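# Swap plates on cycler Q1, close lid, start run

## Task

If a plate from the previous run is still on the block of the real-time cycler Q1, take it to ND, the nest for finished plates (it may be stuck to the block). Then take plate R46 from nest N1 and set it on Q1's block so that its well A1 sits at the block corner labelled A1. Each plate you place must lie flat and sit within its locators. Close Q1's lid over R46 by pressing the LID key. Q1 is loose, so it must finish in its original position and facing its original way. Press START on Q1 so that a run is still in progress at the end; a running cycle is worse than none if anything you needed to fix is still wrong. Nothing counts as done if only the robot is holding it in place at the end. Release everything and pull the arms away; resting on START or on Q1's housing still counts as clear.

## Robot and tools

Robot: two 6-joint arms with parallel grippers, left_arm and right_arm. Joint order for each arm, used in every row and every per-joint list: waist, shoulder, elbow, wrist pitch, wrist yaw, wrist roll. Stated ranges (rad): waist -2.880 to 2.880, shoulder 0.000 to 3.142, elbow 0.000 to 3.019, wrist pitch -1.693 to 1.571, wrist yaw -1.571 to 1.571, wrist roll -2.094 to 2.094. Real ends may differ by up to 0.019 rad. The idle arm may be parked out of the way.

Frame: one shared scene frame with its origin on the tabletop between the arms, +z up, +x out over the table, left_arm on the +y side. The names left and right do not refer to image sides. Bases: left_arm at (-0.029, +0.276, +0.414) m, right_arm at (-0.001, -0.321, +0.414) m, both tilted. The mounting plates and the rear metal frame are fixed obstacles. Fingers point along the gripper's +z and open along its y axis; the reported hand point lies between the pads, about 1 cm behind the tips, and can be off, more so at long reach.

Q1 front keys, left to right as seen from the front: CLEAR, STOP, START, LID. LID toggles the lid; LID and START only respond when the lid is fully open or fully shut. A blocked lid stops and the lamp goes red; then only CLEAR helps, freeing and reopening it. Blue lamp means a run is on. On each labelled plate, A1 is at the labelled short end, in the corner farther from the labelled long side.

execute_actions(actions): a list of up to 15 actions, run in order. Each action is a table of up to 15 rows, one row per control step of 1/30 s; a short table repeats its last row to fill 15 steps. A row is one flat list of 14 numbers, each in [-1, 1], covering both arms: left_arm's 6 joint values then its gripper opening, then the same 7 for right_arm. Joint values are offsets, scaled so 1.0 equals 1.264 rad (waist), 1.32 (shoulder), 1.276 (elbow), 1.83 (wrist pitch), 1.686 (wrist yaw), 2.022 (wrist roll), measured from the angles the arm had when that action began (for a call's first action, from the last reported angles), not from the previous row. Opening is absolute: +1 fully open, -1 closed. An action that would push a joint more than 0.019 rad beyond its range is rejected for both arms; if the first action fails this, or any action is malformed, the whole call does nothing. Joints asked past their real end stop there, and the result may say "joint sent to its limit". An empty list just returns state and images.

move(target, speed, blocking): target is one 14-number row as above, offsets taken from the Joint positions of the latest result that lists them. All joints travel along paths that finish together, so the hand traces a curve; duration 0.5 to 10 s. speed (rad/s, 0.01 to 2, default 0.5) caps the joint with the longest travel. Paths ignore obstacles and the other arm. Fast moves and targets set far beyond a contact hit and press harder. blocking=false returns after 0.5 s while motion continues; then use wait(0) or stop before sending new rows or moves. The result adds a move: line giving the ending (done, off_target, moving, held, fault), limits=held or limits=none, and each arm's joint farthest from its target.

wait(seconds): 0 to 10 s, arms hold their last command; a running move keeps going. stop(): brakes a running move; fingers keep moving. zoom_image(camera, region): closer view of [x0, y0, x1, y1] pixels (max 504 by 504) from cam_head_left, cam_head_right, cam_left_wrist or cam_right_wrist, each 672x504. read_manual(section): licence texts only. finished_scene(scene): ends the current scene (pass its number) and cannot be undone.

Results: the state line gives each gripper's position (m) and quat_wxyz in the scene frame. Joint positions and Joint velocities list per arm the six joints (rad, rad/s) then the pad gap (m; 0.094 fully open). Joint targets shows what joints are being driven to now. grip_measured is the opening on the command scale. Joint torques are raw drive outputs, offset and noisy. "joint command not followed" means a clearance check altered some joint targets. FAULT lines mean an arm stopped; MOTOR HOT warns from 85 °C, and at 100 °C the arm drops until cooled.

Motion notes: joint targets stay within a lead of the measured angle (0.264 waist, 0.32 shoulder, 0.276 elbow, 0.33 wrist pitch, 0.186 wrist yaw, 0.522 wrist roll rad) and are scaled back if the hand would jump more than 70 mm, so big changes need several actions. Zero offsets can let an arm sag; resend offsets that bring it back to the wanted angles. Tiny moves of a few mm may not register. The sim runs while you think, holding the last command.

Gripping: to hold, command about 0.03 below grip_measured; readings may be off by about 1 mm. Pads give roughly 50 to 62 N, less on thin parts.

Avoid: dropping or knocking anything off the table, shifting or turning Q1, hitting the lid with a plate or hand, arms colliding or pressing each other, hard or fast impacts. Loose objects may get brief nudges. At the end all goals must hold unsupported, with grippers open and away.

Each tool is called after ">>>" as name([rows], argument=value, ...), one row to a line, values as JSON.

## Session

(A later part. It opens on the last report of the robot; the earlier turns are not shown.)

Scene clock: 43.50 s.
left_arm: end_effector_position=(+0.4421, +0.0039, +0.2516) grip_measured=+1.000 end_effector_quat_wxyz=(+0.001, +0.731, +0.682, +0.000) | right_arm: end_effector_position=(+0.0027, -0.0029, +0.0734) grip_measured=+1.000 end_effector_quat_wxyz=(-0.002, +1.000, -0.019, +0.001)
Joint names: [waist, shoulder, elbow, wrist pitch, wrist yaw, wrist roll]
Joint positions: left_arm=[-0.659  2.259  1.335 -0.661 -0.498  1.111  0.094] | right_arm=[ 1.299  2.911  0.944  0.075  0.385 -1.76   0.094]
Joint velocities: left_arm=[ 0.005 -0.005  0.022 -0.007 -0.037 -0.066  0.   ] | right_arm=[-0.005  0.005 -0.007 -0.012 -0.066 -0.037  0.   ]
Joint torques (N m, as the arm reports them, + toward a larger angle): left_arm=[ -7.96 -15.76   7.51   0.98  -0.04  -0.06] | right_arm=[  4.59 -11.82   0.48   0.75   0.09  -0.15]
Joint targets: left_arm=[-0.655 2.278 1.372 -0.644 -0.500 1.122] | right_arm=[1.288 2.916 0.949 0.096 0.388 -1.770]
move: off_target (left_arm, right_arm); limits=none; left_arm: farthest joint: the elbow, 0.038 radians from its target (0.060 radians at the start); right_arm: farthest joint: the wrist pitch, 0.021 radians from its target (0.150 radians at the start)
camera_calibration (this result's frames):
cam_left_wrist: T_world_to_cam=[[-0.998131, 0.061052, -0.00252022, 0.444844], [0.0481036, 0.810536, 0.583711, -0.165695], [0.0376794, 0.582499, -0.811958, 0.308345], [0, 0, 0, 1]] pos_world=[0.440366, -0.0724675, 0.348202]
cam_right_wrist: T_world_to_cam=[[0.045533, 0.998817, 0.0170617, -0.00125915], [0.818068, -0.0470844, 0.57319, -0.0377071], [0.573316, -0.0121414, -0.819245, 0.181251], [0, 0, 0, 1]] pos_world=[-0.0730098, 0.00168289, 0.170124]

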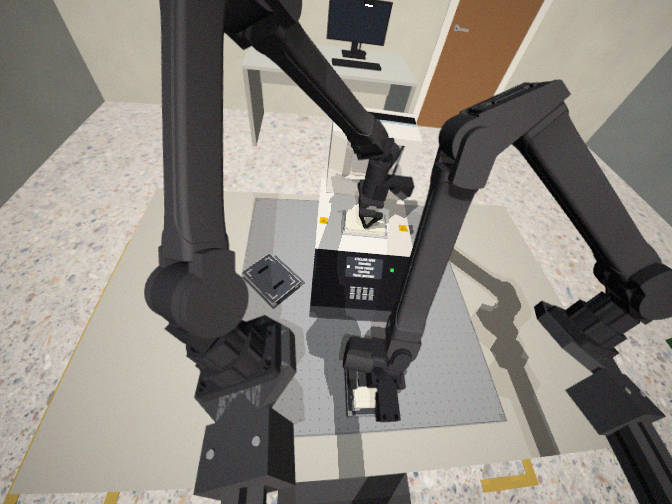

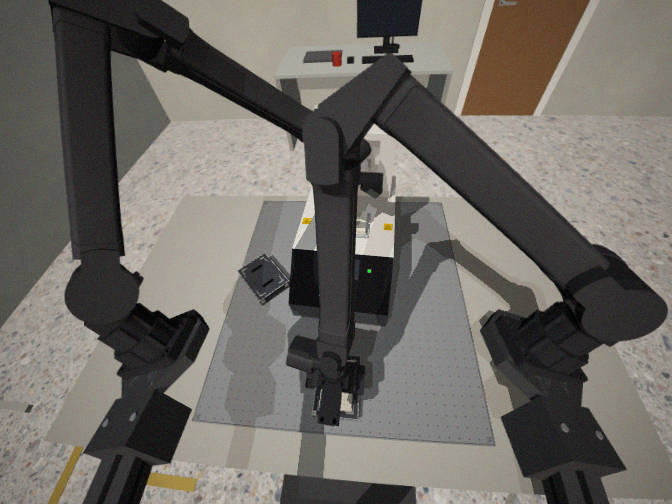

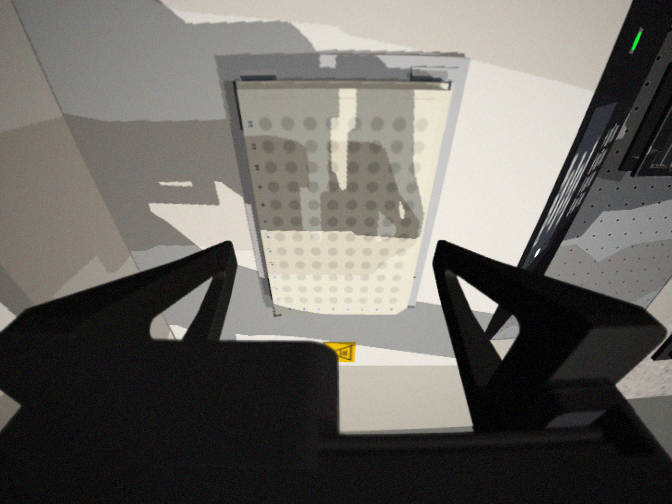

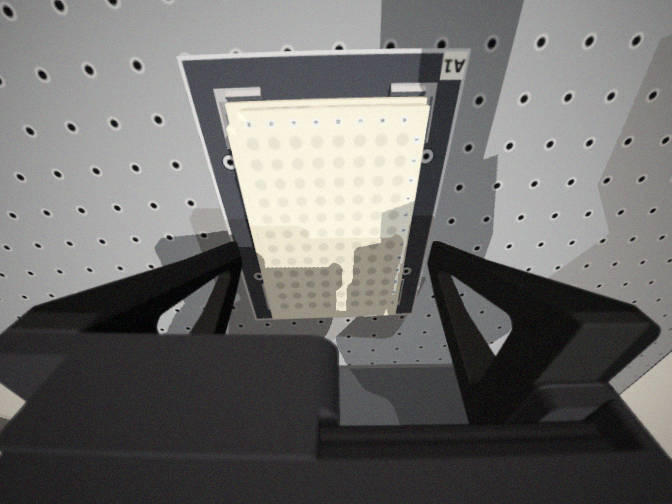

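>>> move(target=[0.0131,0.0493,0.0314,0.0345,-0.0014,0.0167,1, -0.0422,0.0501,0.0315,0.0315,0.0087,-0.028,1], speed=0.08)

>>> zoom_image(camera="cam_left_wrist", region=[190, 80, 480, 340])

>>> zoom_image(camera="cam_right_wrist", region=[190, 80, 480, 340])

Scene clock: 47.57 s.
left_arm: end_effector_position=(+0.4380, -0.0012, +0.2293) grip_measured=+1.000 end_effector_quat_wxyz=(+0.001, +0.735, +0.678, +0.000) | right_arm: end_effector_position=(+0.0036, -0.0033, +0.0512) grip_measured=+1.000 end_effector_quat_wxyz=(-0.002, +1.000, -0.016, +0.001)
Joint names: [waist, shoulder, elbow, wrist pitch, wrist yaw, wrist roll]
Joint positions: left_arm=[-0.65   2.305  1.339 -0.616 -0.498  1.133  0.094] | right_arm=[ 1.258  2.969  0.979  0.113  0.397 -1.806  0.094]
Joint velocities: left_arm=[-0.005 -0.005 -0.012  0.002  0.007 -0.022  0.   ] | right_arm=[-0.005 -0.005 -0.012 -0.017 -0.066  0.007  0.   ]
Joint torques (N m, as the arm reports them, + toward a larger angle): left_arm=[ -7.84 -15.58   7.11   1.01  -0.05  -0.06] | right_arm=[  4.56 -11.57   0.15   0.72   0.09  -0.13]
Joint targets: left_arm=[-0.643 2.325 1.375 -0.598 -0.500 1.144] | right_arm=[1.246 2.978 0.984 0.133 0.400 -1.816]
move: off_target (left_arm); limits=none; left_arm: farthest joint: the elbow, 0.036 radians from its target (0.040 radians at the start); right_arm: farthest joint: the wrist pitch, 0.020 radians from its target (0.057 radians at the start)
camera_calibration (this result's frames):
cam_left_wrist: T_world_to_cam=[[-0.997335, 0.0729218, -0.00216509, 0.440557], [0.0579462, 0.809849, 0.583769, -0.152642], [0.0443229, 0.582088, -0.811917, 0.29043], [0, 0, 0, 1]] pos_world=[0.435355, -0.0775647, 0.325866]
cam_right_wrist: T_world_to_cam=[[0.0402372, 0.999057, 0.0162865, -0.000444399], [0.818794, -0.0423103, 0.572526, -0.0256608], [0.572676, -0.0097016, -0.819725, 0.162643], [0, 0, 0, 1]] pos_world=[-0.072113, 0.000936163, 0.148021]

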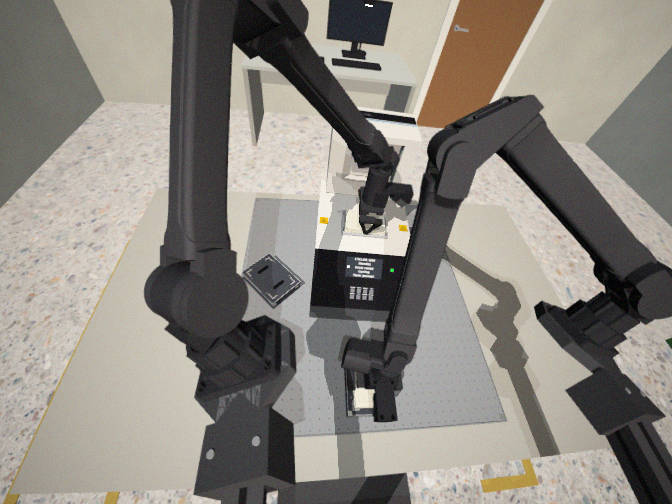

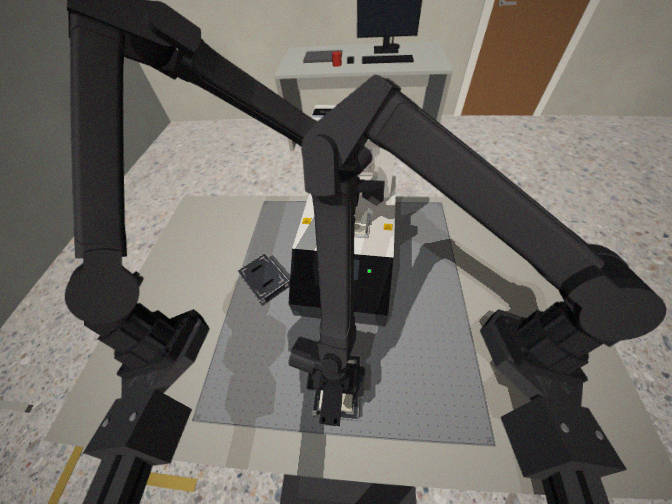

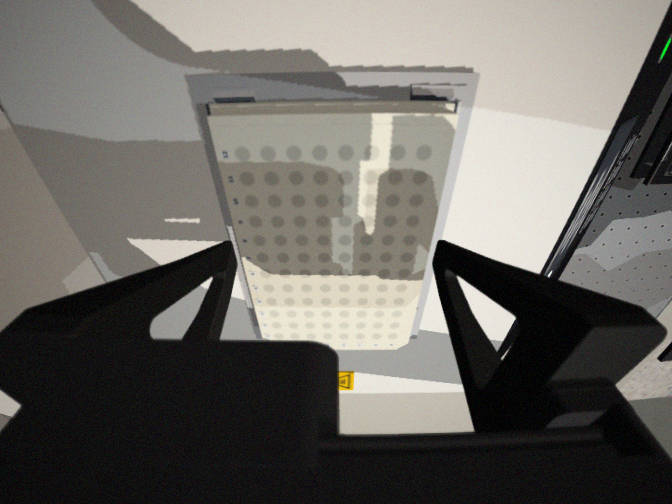

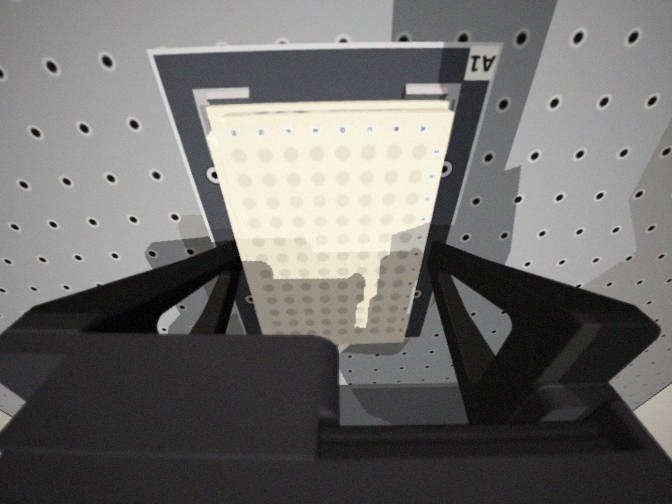

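Region (190, 80, 480, 340) of cam_left_wrist's 672x504 image, scaled by 1.738, with more detail than that image has; it fills the top 452 rows of this view, and the rest is white.

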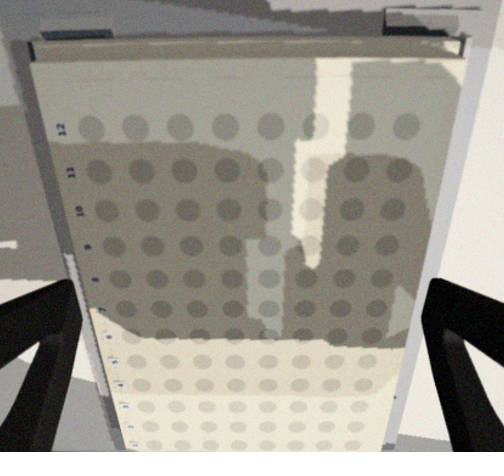

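Region (190, 80, 480, 340) of cam_right_wrist's 672x504 image, scaled by 1.738, with more detail than that image has; it fills the top 452 rows of this view, and the rest is white.

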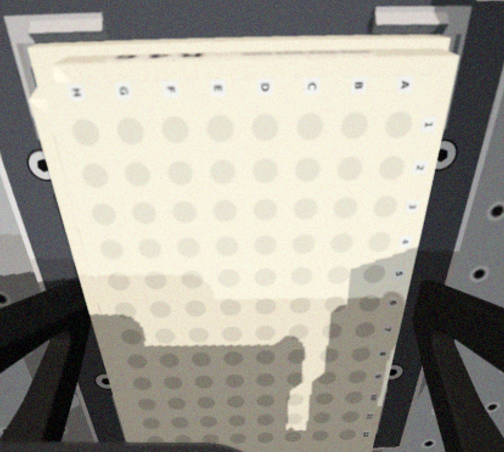

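>>> zoom_image(camera="cam_left_wrist", region=[390, 70, 490, 140])

>>> zoom_image(camera="cam_head_left", region=[330, 190, 410, 250])

Region (390, 70, 490, 140) of cam_left_wrist's 672x504 image, scaled by 5.040, with more detail than that image has; it fills the top 353 rows of this view, and the rest is white.

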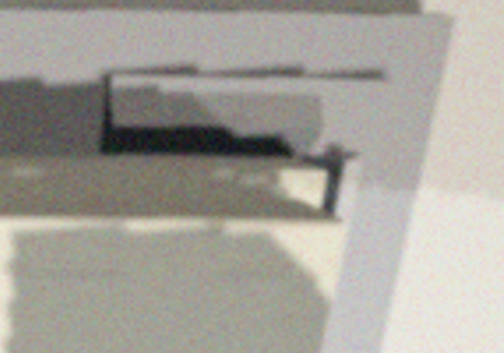

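Region (330, 190, 410, 250) of cam_head_left's 672x504 image, scaled by 6.300, with more detail than that image has; it fills the top 378 rows of this view, and the rest is white.

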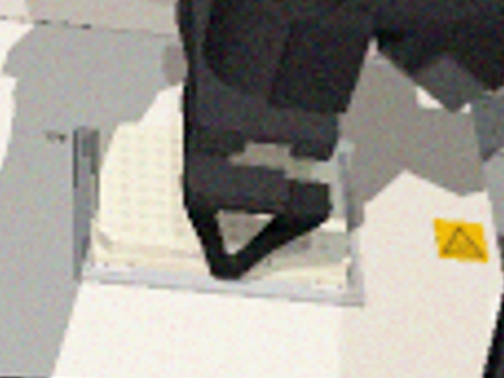

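>>> execute_actions([
  [[0.0075,0.0168,0.0282,0.0115,-0.0012,0.0062,1, -0.0105,0.0088,0.0046,0.0109,0.0018,-0.0055,1],[0.0085,0.0175,0.0282,0.0122,-0.0012,0.0066,1, -0.011,0.0097,0.0049,0.0109,0.0018,-0.0058,1],[0.0094,0.0182,0.0282,0.013,-0.0012,0.0069,1, -0.0115,0.0106,0.0052,0.0109,0.0018,-0.006,1],[0.0103,0.0189,0.0282,0.0137,-0.0012,0.0072,1, -0.0119,0.0114,0.0055,0.0109,0.0018,-0.0062,1]],
])

Scene clock: 50.83 s.
left_arm: end_effector_position=(+0.4403, +0.0005, +0.2276) grip_measured=+1.000 end_effector_quat_wxyz=(+0.003, +0.733, +0.680, +0.001) | right_arm: end_effector_position=(+0.0022, -0.0059, +0.0495) grip_measured=+1.000 end_effector_quat_wxyz=(+0.001, +1.000, -0.014, +0.000)
Joint names: [waist, shoulder, elbow, wrist pitch, wrist yaw, wrist roll]
Joint positions: left_arm=[-0.644  2.305  1.339 -0.608 -0.498  1.136  0.094] | right_arm=[ 1.258  2.975  0.979  0.113  0.398 -1.809  0.094]
Joint velocities: left_arm=[-0.015 -0.005  0.002 -0.002  0.007 -0.022  0.   ] | right_arm=[-0.005  0.015  0.002 -0.002 -0.037 -0.007  0.   ]
Joint torques (N m, as the arm reports them, + toward a larger angle): left_arm=[ -8.14 -15.24   7.14   1.01  -0.04  -0.07] | right_arm=[  4.33 -11.38   0.27   0.71   0.09  -0.13]
Joint targets: left_arm=[-0.637 2.330 1.375 -0.590 -0.500 1.147] | right_arm=[1.243 2.984 0.986 0.133 0.400 -1.819]
camera_calibration (this result's frames):
cam_left_wrist: T_world_to_cam=[[-0.997716, 0.0673083, -0.00572272, 0.443766], [0.0513939, 0.811327, 0.582329, -0.149961], [0.0438386, 0.580705, -0.812933, 0.288449], [0, 0, 0, 1]] pos_world=[0.437815, -0.0757049, 0.324356]
cam_right_wrist: T_world_to_cam=[[0.0353333, 0.999316, 0.0109444, 0.00252526], [0.819656, -0.0352429, 0.571772, -0.0236062], [0.571766, -0.0112319, -0.82034, 0.161969], [0, 0, 0, 1]] pos_world=[-0.0733484, -0.00153626, 0.146339]

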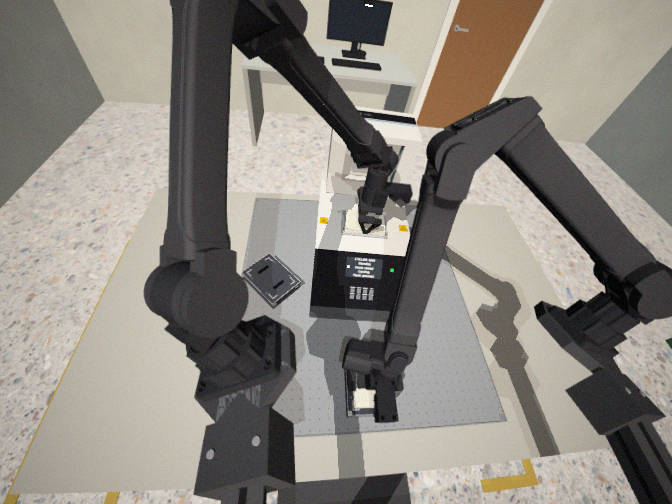

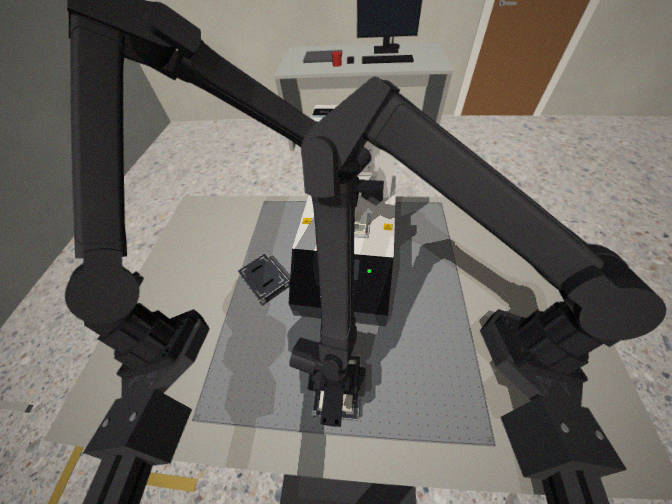

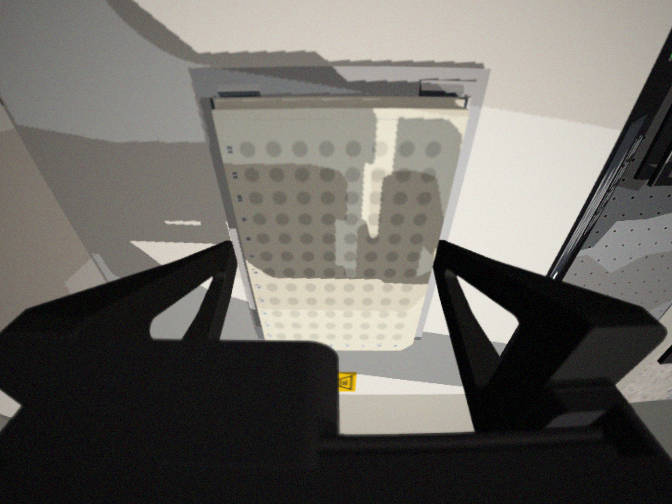

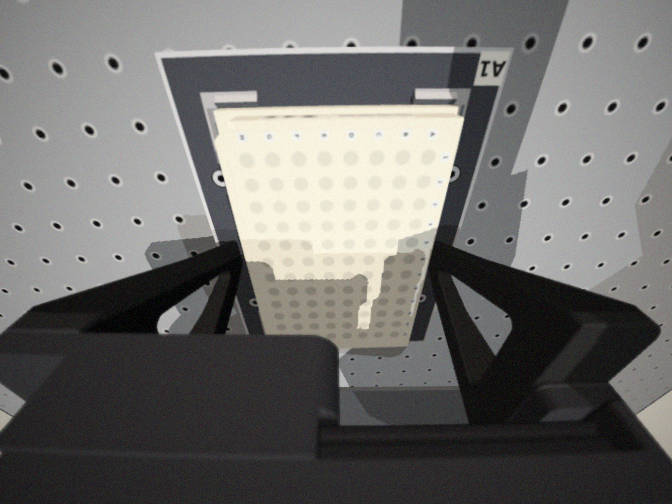

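>>> execute_actions([
  [[0.0055,0.025,0.0282,0.0098,-0.0012,0.0054,1, -0.0079,0.0068,0.0039,0.0109,0.0012,-0.0049,0.95],[0.0055,0.025,0.0282,0.0098,-0.0012,0.0054,1, -0.0079,0.0068,0.0039,0.0109,0.0012,-0.0049,0.93],[0.0055,0.025,0.0282,0.0098,-0.0012,0.0054,1, -0.0079,0.0068,0.0039,0.0109,0.0012,-0.0049,0.91],[0.0055,0.0182,0.0282,0.0098,-0.0012,0.0054,1, -0.0079,0.0068,0.0039,0.0109,0.0012,-0.0049,0.89],[0.0055,0.0182,0.0282,0.0098,-0.0012,0.0054,1, -0.0079,0.0068,0.0039,0.0109,0.0012,-0.0049,0.88],[0.0055,0.0182,0.0282,0.0098,-0.0012,0.0054,1, -0.0079,0.0068,0.0039,0.0109,0.0012,-0.0049,0.87],[0.0055,0.0182,0.0282,0.0098,-0.0012,0.0054,1, -0.0079,0.0068,0.0039,0.0109,0.0012,-0.0049,0.86],[0.0055,0.0182,0.0282,0.0098,-0.0012,0.0054,1, -0.0079,0.0068,0.0039,0.0109,0.0012,-0.0049,0.85],[0.0055,0.0182,0.0282,0.0098,-0.0012,0.0054,1, -0.0079,0.0068,0.0039,0.0109,0.0012,-0.0049,0.84],[0.0055,0.0182,0.0282,0.0098,-0.0012,0.0054,1, -0.0079,0.0068,0.0039,0.0109,0.0012,-0.0049,0.83],[0.0055,0.0182,0.0282,0.0098,-0.0012,0.0054,1, -0.0079,0.0068,0.0039,0.0109,0.0012,-0.0049,0.82],[0.0055,0.0182,0.0282,0.0098,-0.0012,0.0054,1, -0.0079,0.0068,0.0039,0.0109,0.0012,-0.0049,0.81],[0.0055,0.0182,0.0282,0.0098,-0.0012,0.0054,1, -0.0079,0.0068,0.0039,0.0109,0.0012,-0.0049,0.80]],
])

Scene clock: 52.03 s.
left_arm: end_effector_position=(+0.4392, -0.0001, +0.2256) grip_measured=+1.000 end_effector_quat_wxyz=(+0.001, +0.734, +0.679, +0.000) | right_arm: end_effector_position=(+0.0026, -0.0046, +0.0495) grip_measured=+0.807 end_effector_quat_wxyz=(-0.001, +1.000, -0.014, +0.001)
Joint names: [waist, shoulder, elbow, wrist pitch, wrist yaw, wrist roll]
Joint positions: left_arm=[-0.644  2.31   1.341 -0.608 -0.498  1.136  0.094] | right_arm=[ 1.258  2.975  0.98   0.116  0.398 -1.81   0.085]
Joint velocities: left_arm=[-0.005  0.005 -0.012  0.002 -0.022 -0.022  0.   ] | right_arm=[-0.005 -0.005  0.022 -0.002 -0.081 -0.051 -0.001]
Joint torques (N m, as the arm reports them, + toward a larger angle): left_arm=[ -7.91 -15.68   7.01   1.    -0.04  -0.08] | right_arm=[  4.85 -11.87   0.07   0.59   0.06  -0.13]
Joint targets: left_arm=[-0.637 2.329 1.375 -0.590 -0.500 1.147] | right_arm=[1.248 2.984 0.984 0.133 0.400 -1.819]
camera_calibration (this result's frames):
cam_left_wrist: T_world_to_cam=[[-0.997616, 0.068951, -0.00300142, 0.442029], [0.0542546, 0.810376, 0.583393, -0.14975], [0.0426578, 0.581839, -0.812185, 0.28759], [0, 0, 0, 1]] pos_world=[0.436832, -0.0764553, 0.322266]
cam_right_wrist: T_world_to_cam=[[0.0359402, 0.999241, 0.0150529, 0.000999993], [0.818995, -0.0380821, 0.572535, -0.0238741], [0.572674, -0.00824881, -0.819742, 0.161743], [0, 0, 0, 1]] pos_world=[-0.0731089, -0.000574225, 0.146241]

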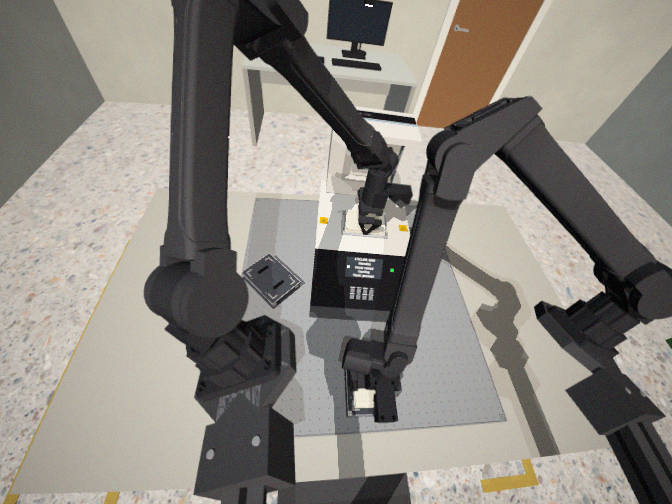

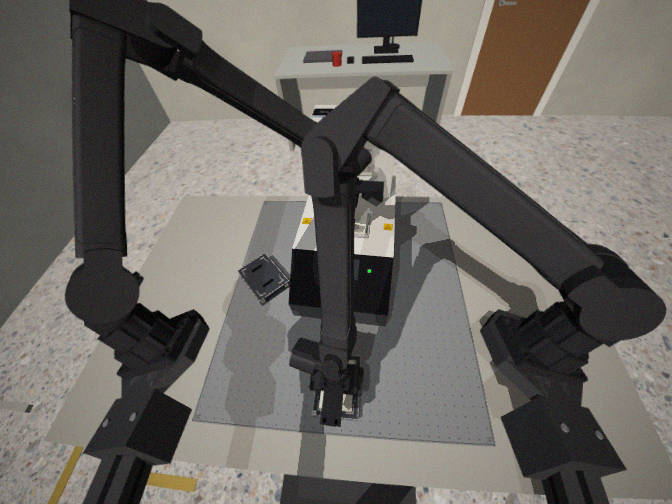

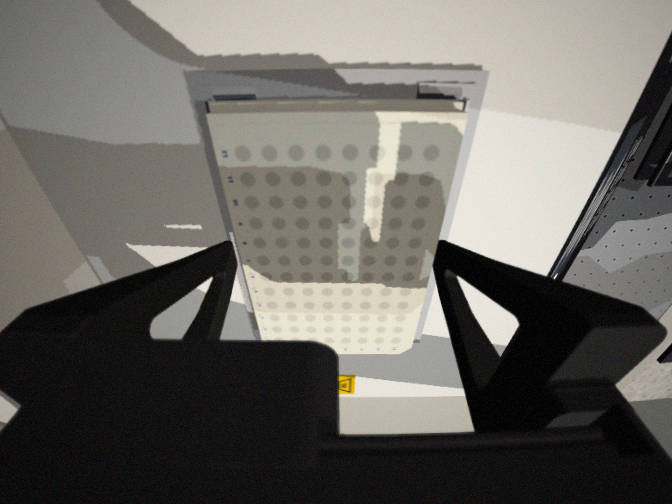

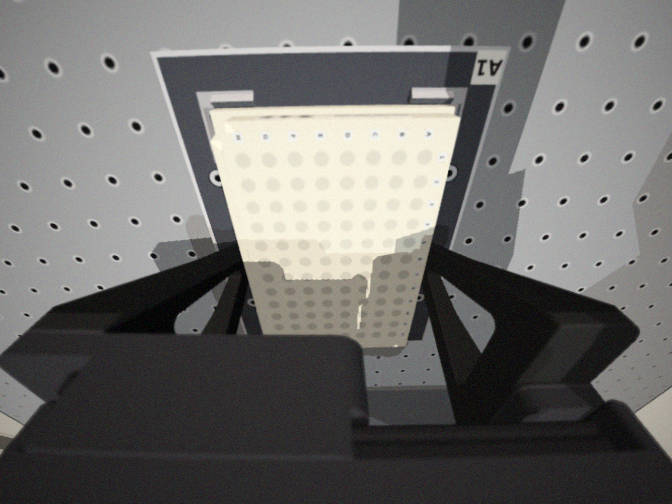

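>>> execute_actions(actions=[])

Scene clock: 53.53 s.
left_arm: end_effector_position=(+0.4392, -0.0001, +0.2256) grip_measured=+1.000 end_effector_quat_wxyz=(+0.001, +0.734, +0.679, +0.000) | right_arm: end_effector_position=(+0.0026, -0.0046, +0.0495) grip_measured=+0.807 end_effector_quat_wxyz=(-0.001, +1.000, -0.014, +0.001)
Joint names: [waist, shoulder, elbow, wrist pitch, wrist yaw, wrist roll]
Joint positions: left_arm=[-0.644  2.31   1.341 -0.608 -0.498  1.136  0.094] | right_arm=[ 1.258  2.975  0.98   0.116  0.398 -1.81   0.085]
Joint velocities: left_arm=[-0.015 -0.005  0.002  0.017  0.081 -0.081  0.   ] | right_arm=[-0.005 -0.024 -0.002 -0.007 -0.051 -0.022 -0.   ]
Joint torques (N m, as the arm reports them, + toward a larger angle): left_arm=[ -7.98 -15.66   7.01   1.01  -0.04  -0.08] | right_arm=[  4.76 -11.68   0.06   0.59   0.06  -0.12]
Joint targets: left_arm=[-0.637 2.329 1.375 -0.590 -0.500 1.147] | right_arm=[1.248 2.984 0.984 0.133 0.400 -1.819]
camera_calibration (this result's frames):
cam_left_wrist: T_world_to_cam=[[-0.997616, 0.068951, -0.00300142, 0.442029], [0.0542546, 0.810376, 0.583393, -0.14975], [0.0426578, 0.581839, -0.812185, 0.28759], [0, 0, 0, 1]] pos_world=[0.436832, -0.0764553, 0.322266]
cam_right_wrist: T_world_to_cam=[[0.0359402, 0.999241, 0.0150529, 0.000999993], [0.818995, -0.0380821, 0.572535, -0.0238741], [0.572674, -0.00824881, -0.819742, 0.161743], [0, 0, 0, 1]] pos_world=[-0.0731089, -0.000574225, 0.146241]

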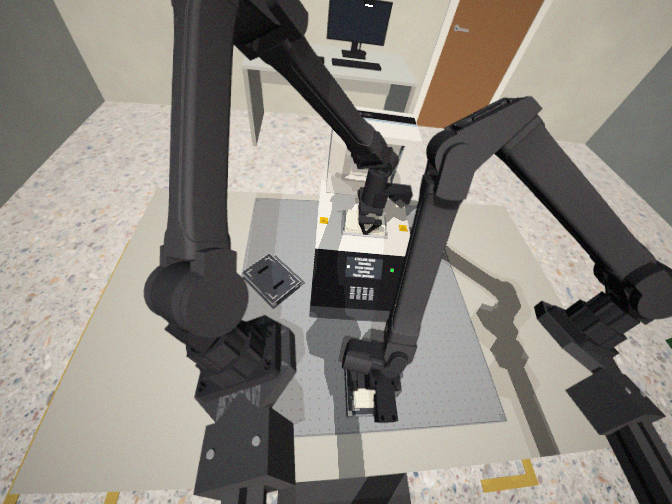

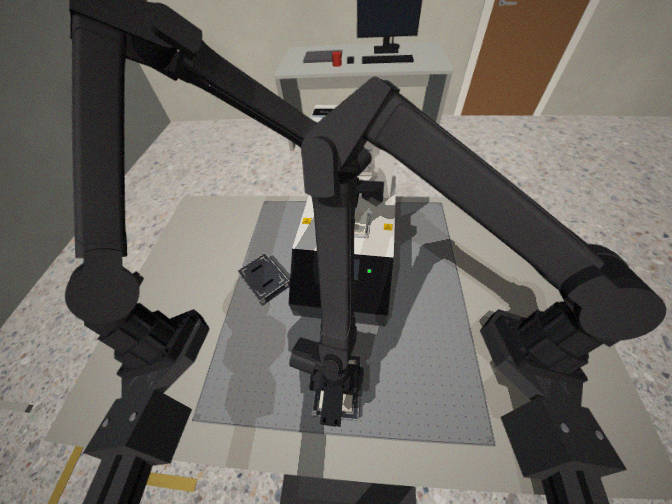

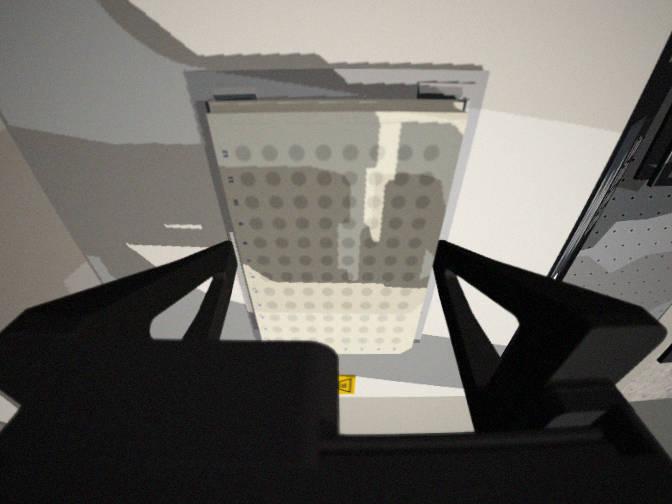

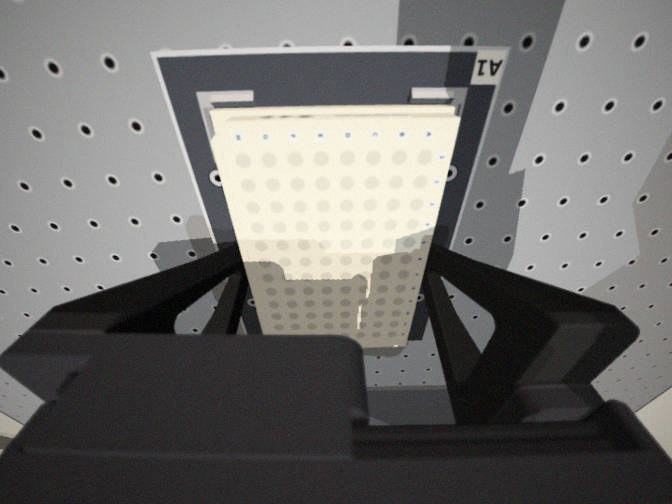

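>>> execute_actions([
  [[0.0055,0.0144,0.0266,0.0098,-0.0012,0.0054,0.97,-0.0079,0.0068,0.0031,0.0093,0.0012,-0.0045,0.798],[0.0055,0.0144,0.0266,0.0098,-0.0012,0.0054,0.94,-0.0079,0.0068,0.0031,0.0093,0.0012,-0.0045,0.796],[0.0055,0.0144,0.0266,0.0098,-0.0012,0.0054,0.91,-0.0079,0.0068,0.0031,0.0093,0.0012,-0.0045,0.794],[0.0055,0.0144,0.0266,0.0098,-0.0012,0.0054,0.89,-0.0079,0.0068,0.0031,0.0093,0.0012,-0.0045,0.792],[0.0055,0.0144,0.0266,0.0098,-0.0012,0.0054,0.87,-0.0079,0.0068,0.0031,0.0093,0.0012,-0.0045,0.79],[0.0055,0.0144,0.0266,0.0098,-0.0012,0.0054,0.86,-0.0079,0.0068,0.0031,0.0093,0.0012,-0.0045,0.788],[0.0055,0.0144,0.0266,0.0098,-0.0012,0.0054,0.85,-0.0079,0.0068,0.0031,0.0093,0.0012,-0.0045,0.786],[0.0055,0.0144,0.0266,0.0098,-0.0012,0.0054,0.84,-0.0079,0.0068,0.0031,0.0093,0.0012,-0.0045,0.784],[0.0055,0.0144,0.0266,0.0098,-0.0012,0.0054,0.83,-0.0079,0.0068,0.0031,0.0093,0.0012,-0.0045,0.782],[0.0055,0.0144,0.0266,0.0098,-0.0012,0.0054,0.825,-0.0079,0.0068,0.0031,0.0093,0.0012,-0.0045,0.78],[0.0055,0.0144,0.0266,0.0098,-0.0012,0.0054,0.82,-0.0079,0.0068,0.0031,0.0093,0.0012,-0.0045,0.778],[0.0055,0.0144,0.0266,0.0098,-0.0012,0.0054,0.815,-0.0079,0.0068,0.0031,0.0093,0.0012,-0.0045,0.777],[0.0055,0.0144,0.0266,0.0098,-0.0012,0.0054,0.81,-0.0079,0.0068,0.0031,0.0093,0.0012,-0.0045,0.777],[0.0055,0.0144,0.0266,0.0098,-0.0012,0.0054,0.805,-0.0079,0.0068,0.0031,0.0093,0.0012,-0.0045,0.777],[0.0055,0.0144,0.0266,0.0098,-0.0012,0.0054,0.80,-0.0079,0.0068,0.0031,0.0093,0.0012,-0.0045,0.777]],
])

Scene clock: 54.70 s.
left_arm: end_effector_position=(+0.4392, -0.0002, +0.2256) grip_measured=+0.807 end_effector_quat_wxyz=(+0.001, +0.734, +0.679, -0.000) | right_arm: end_effector_position=(+0.0026, -0.0046, +0.0495) grip_measured=+0.787 end_effector_quat_wxyz=(-0.001, +1.000, -0.014, +0.001)
Joint names: [waist, shoulder, elbow, wrist pitch, wrist yaw, wrist roll]
Joint positions: left_arm=[-0.644  2.31   1.341 -0.608 -0.497  1.137  0.085] | right_arm=[ 1.258  2.975  0.98   0.116  0.398 -1.81   0.084]
Joint velocities: left_arm=[-0.015  0.005  0.017  0.002 -0.007 -0.007 -0.004] | right_arm=[ 0.005 -0.024 -0.007 -0.017  0.007  0.007 -0.001]
Joint torques (N m, as the arm reports them, + toward a larger angle): left_arm=[ -7.98 -15.76   6.96   1.01  -0.07  -0.08] | right_arm=[  4.8  -11.64   0.03   0.62   0.07  -0.13]
Joint targets: left_arm=[-0.637 2.329 1.375 -0.590 -0.500 1.147] | right_arm=[1.248 2.984 0.984 0.133 0.400 -1.819]
camera_calibration (this result's frames):
cam_left_wrist: T_world_to_cam=[[-0.997564, 0.0697124, -0.00267552, 0.441877], [0.0550921, 0.810721, 0.582835, -0.149896], [0.0427999, 0.581267, -0.812586, 0.287687], [0, 0, 0, 1]] pos_world=[0.436745, -0.0765036, 0.322317]
cam_right_wrist: T_world_to_cam=[[0.0359402, 0.999241, 0.0150529, 0.000999993], [0.818995, -0.0380821, 0.572535, -0.0238741], [0.572674, -0.00824881, -0.819742, 0.161743], [0, 0, 0, 1]] pos_world=[-0.0731089, -0.000574225, 0.146241]

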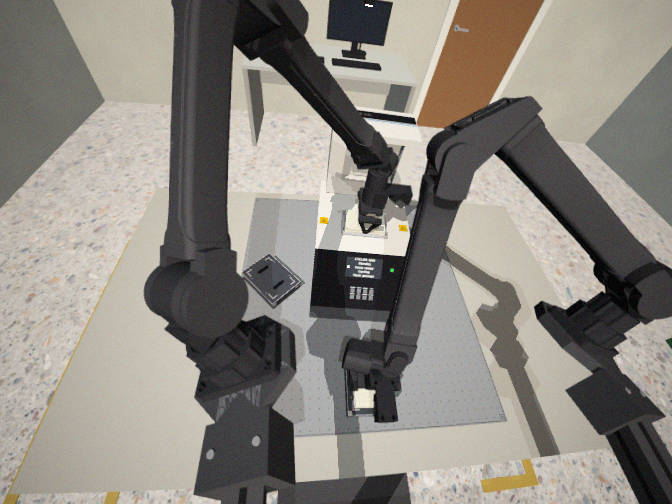

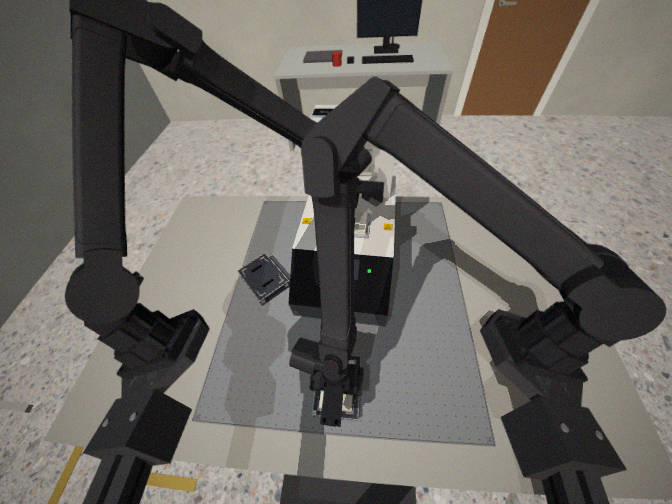

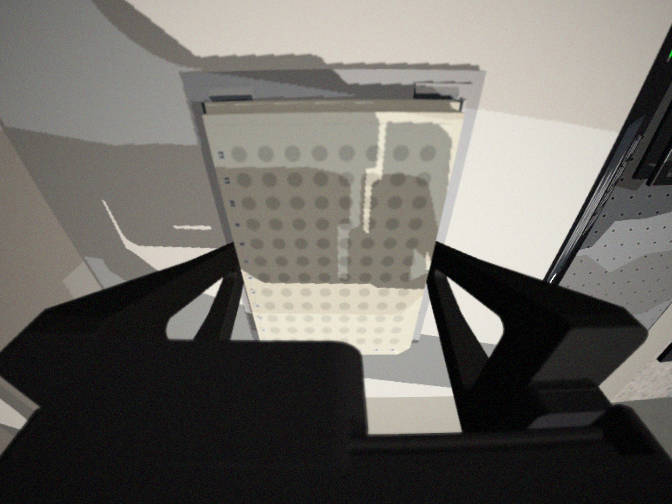

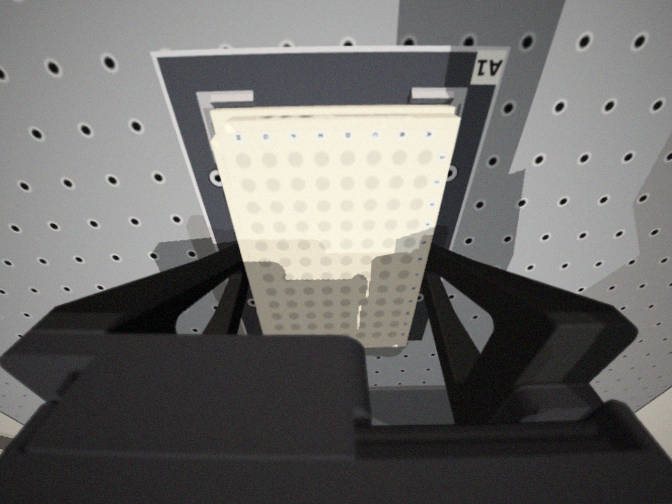

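>>> execute_actions([
  [[0.0055,0.0144,0.0266,0.0098,-0.0012,0.005,0.797,-0.0079,0.0068,0.0031,0.0093,0.0012,-0.0045,0.775],[0.0055,0.0144,0.0266,0.0098,-0.0012,0.005,0.794,-0.0079,0.0068,0.0031,0.0093,0.0012,-0.0045,0.772],[0.0055,0.0144,0.0266,0.0098,-0.0012,0.005,0.79,-0.0079,0.0068,0.0031,0.0093,0.0012,-0.0045,0.769],[0.0055,0.0144,0.0266,0.0098,-0.0012,0.005,0.786,-0.0079,0.0068,0.0031,0.0093,0.0012,-0.0045,0.766],[0.0055,0.0144,0.0266,0.0098,-0.0012,0.005,0.782,-0.0079,0.0068,0.0031,0.0093,0.0012,-0.0045,0.763],[0.0055,0.0144,0.0266,0.0098,-0.0012,0.005,0.778,-0.0079,0.0068,0.0031,0.0093,0.0012,-0.0045,0.76],[0.0055,0.0144,0.0266,0.0098,-0.0012,0.005,0.774,-0.0079,0.0068,0.0031,0.0093,0.0012,-0.0045,0.757],[0.0055,0.0144,0.0266,0.0098,-0.0012,0.005,0.77,-0.0079,0.0068,0.0031,0.0093,0.0012,-0.0045,0.754],[0.0055,0.0144,0.0266,0.0098,-0.0012,0.005,0.766,-0.0079,0.0068,0.0031,0.0093,0.0012,-0.0045,0.752],[0.0055,0.0144,0.0266,0.0098,-0.0012,0.005,0.762,-0.0079,0.0068,0.0031,0.0093,0.0012,-0.0045,0.75]],
])

Scene clock: 55.60 s.
left_arm: end_effector_position=(+0.4392, -0.0002, +0.2256) grip_measured=+0.773 end_effector_quat_wxyz=(+0.001, +0.734, +0.679, -0.000) | right_arm: end_effector_position=(+0.0026, -0.0046, +0.0495) grip_measured=+0.766 end_effector_quat_wxyz=(-0.001, +1.000, -0.014, +0.001)
Joint names: [waist, shoulder, elbow, wrist pitch, wrist yaw, wrist roll]
Joint positions: left_arm=[-0.644  2.31   1.341 -0.608 -0.497  1.137  0.083] | right_arm=[ 1.258  2.975  0.98   0.116  0.398 -1.81   0.083]
Joint velocities: left_arm=[-0.015 -0.015  0.002 -0.007 -0.007 -0.007  0.   ] | right_arm=[ 0.015 -0.005  0.002  0.002  0.022 -0.022 -0.001]
Joint torques (N m, as the arm reports them, + toward a larger angle): left_arm=[ -7.99 -15.73   6.96   0.99  -0.05  -0.08] | right_arm=[  4.78 -11.64   0.02   0.62   0.06  -0.13]
Joint targets: left_arm=[-0.637 2.329 1.375 -0.590 -0.499 1.147] | right_arm=[1.248 2.984 0.984 0.133 0.400 -1.819]
camera_calibration (this result's frames):
cam_left_wrist: T_world_to_cam=[[-0.997564, 0.0697124, -0.00267552, 0.441877], [0.0550921, 0.810721, 0.582835, -0.149896], [0.0427999, 0.581267, -0.812586, 0.287687], [0, 0, 0, 1]] pos_world=[0.436745, -0.0765036, 0.322317]
cam_right_wrist: T_world_to_cam=[[0.0359402, 0.999241, 0.0150529, 0.000999993], [0.818995, -0.0380821, 0.572535, -0.0238741], [0.572674, -0.00824881, -0.819742, 0.161743], [0, 0, 0, 1]] pos_world=[-0.0731089, -0.000574225, 0.146241]

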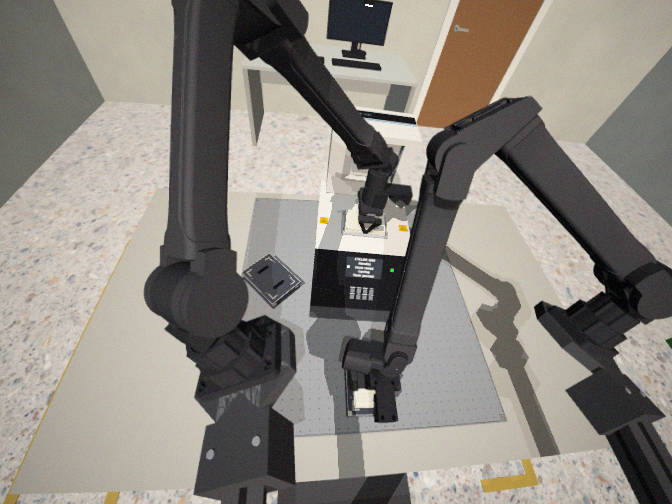

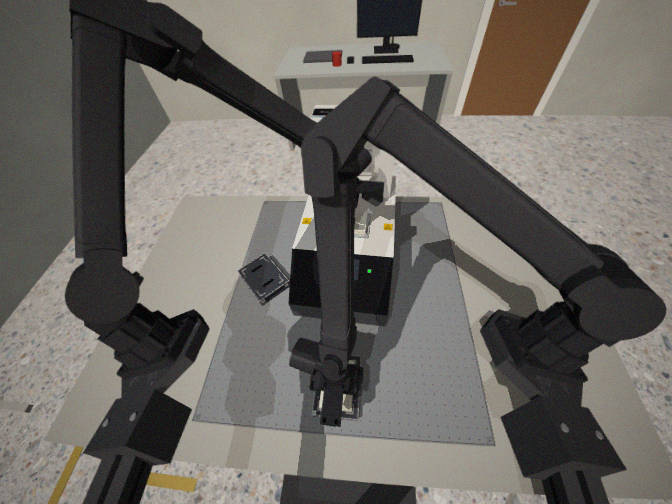

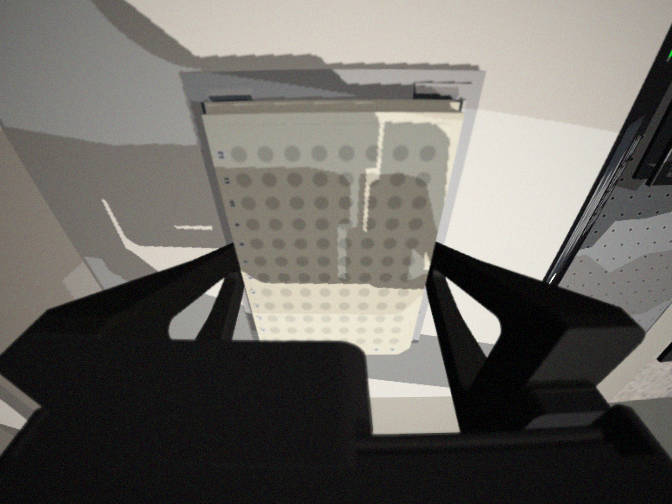

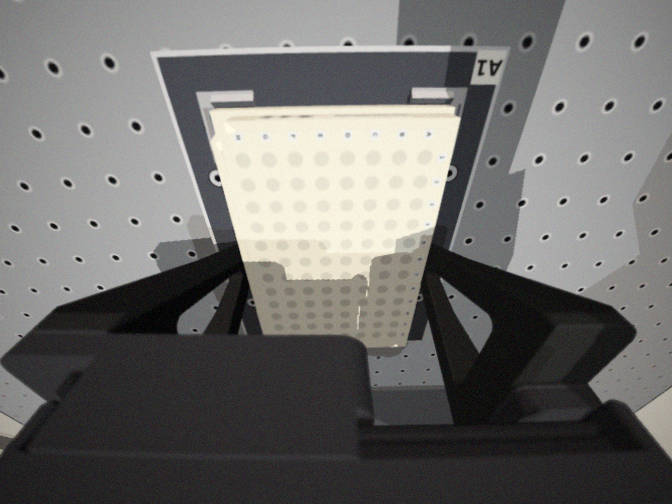

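>>> execute_actions([
  [[0.0055,0.0144,0.0266,0.0098,-0.0012,0.005,0.755,-0.0079,0.0068,0.0031,0.0093,0.0012,-0.0045,0.746],[0.0055,0.0144,0.0266,0.0098,-0.0012,0.005,0.748,-0.0079,0.0068,0.0031,0.0093,0.0012,-0.0045,0.742],[0.0055,0.0144,0.0266,0.0098,-0.0012,0.005,0.741,-0.0079,0.0068,0.0031,0.0093,0.0012,-0.0045,0.738],[0.0055,0.0144,0.0266,0.0098,-0.0012,0.005,0.734,-0.0079,0.0068,0.0031,0.0093,0.0012,-0.0045,0.734],[0.0055,0.0144,0.0266,0.0098,-0.0012,0.005,0.727,-0.0079,0.0068,0.0031,0.0093,0.0012,-0.0045,0.73],[0.0055,0.0144,0.0266,0.0098,-0.0012,0.005,0.72,-0.0079,0.0068,0.0031,0.0093,0.0012,-0.0045,0.726],[0.0055,0.0144,0.0266,0.0098,-0.0012,0.005,0.713,-0.0079,0.0068,0.0031,0.0093,0.0012,-0.0045,0.722],[0.0055,0.0144,0.0266,0.0098,-0.0012,0.005,0.706,-0.0079,0.0068,0.0031,0.0093,0.0012,-0.0045,0.718],[0.0055,0.0144,0.0266,0.0098,-0.0012,0.005,0.699,-0.0079,0.0068,0.0031,0.0093,0.0012,-0.0045,0.714],[0.0055,0.0144,0.0266,0.0098,-0.0012,0.005,0.692,-0.0079,0.0068,0.0031,0.0093,0.0012,-0.0045,0.71]],
])

Scene clock: 56.73 s.
left_arm: end_effector_position=(+0.4390, -0.0003, +0.2255) grip_measured=+0.742 end_effector_quat_wxyz=(+0.001, +0.734, +0.679, -0.000) | right_arm: end_effector_position=(+0.0026, -0.0046, +0.0495) grip_measured=+0.759 end_effector_quat_wxyz=(-0.001, +1.000, -0.014, +0.001)
Joint names: [waist, shoulder, elbow, wrist pitch, wrist yaw, wrist roll]
Joint positions: left_arm=[-0.644  2.311  1.341 -0.608 -0.497  1.137  0.082] | right_arm=[ 1.258  2.975  0.98   0.116  0.398 -1.81   0.083]
Joint velocities: left_arm=[-0.024 -0.015 -0.007  0.012  0.022  0.007  0.001] | right_arm=[-0.015 -0.005 -0.012 -0.002 -0.081 -0.007  0.001]
Joint torques (N m, as the arm reports them, + toward a larger angle): left_arm=[ -7.92 -15.71   6.97   1.02  -0.04  -0.08] | right_arm=[  4.78 -11.69   0.02   0.64   0.07  -0.13]
Joint targets: left_arm=[-0.637 2.329 1.375 -0.590 -0.499 1.147] | right_arm=[1.248 2.984 0.984 0.133 0.400 -1.819]
camera_calibration (this result's frames):
cam_left_wrist: T_world_to_cam=[[-0.997552, 0.0698946, -0.00237291, 0.441658], [0.0554099, 0.810615, 0.582952, -0.14993], [0.0426687, 0.581394, -0.812503, 0.287605], [0, 0, 0, 1]] pos_world=[0.436613, -0.0765456, 0.32213]
cam_right_wrist: T_world_to_cam=[[0.0359402, 0.999241, 0.0150529, 0.000999993], [0.818995, -0.0380821, 0.572535, -0.0238741], [0.572674, -0.00824881, -0.819742, 0.161743], [0, 0, 0, 1]] pos_world=[-0.0731089, -0.000574225, 0.146241]

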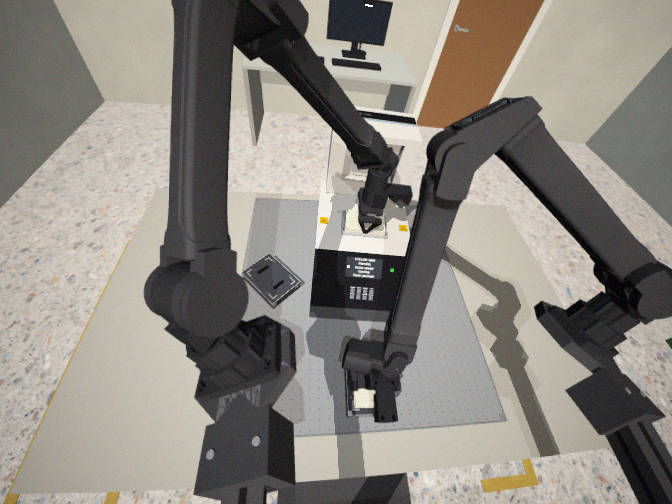

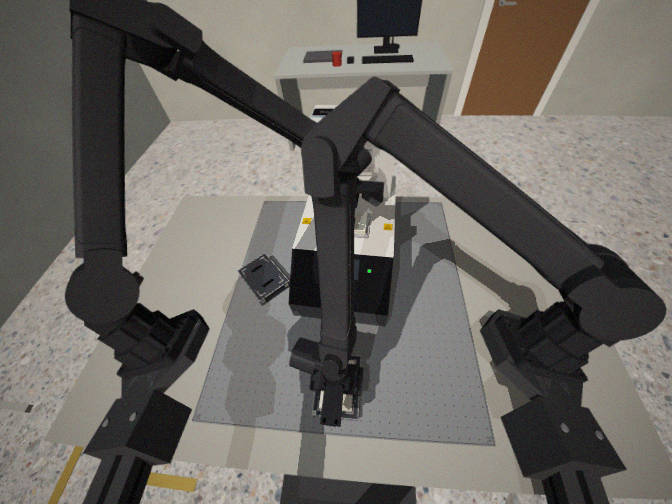

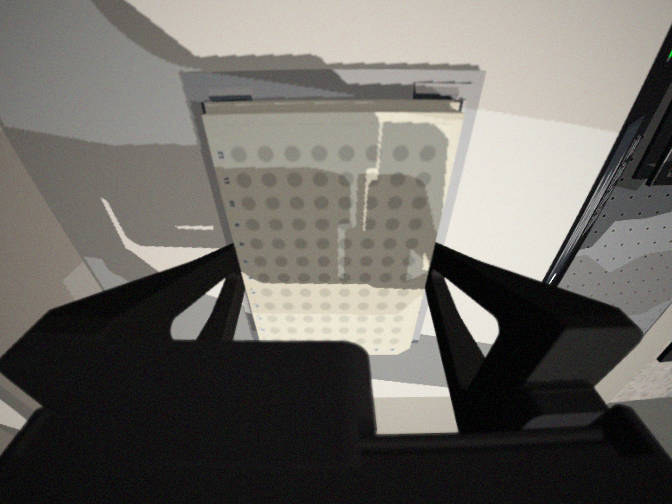

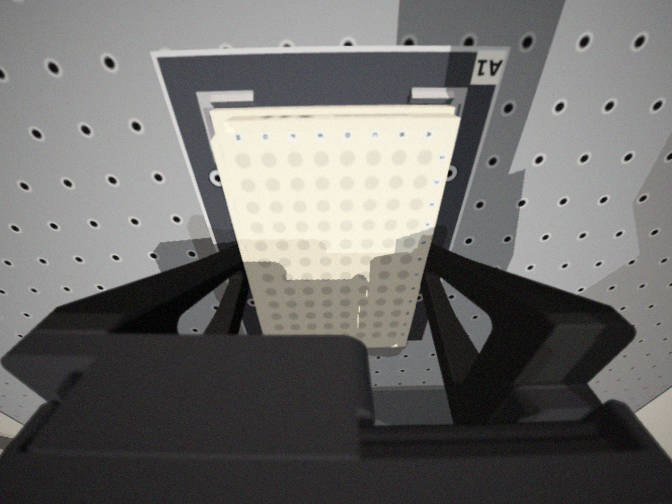

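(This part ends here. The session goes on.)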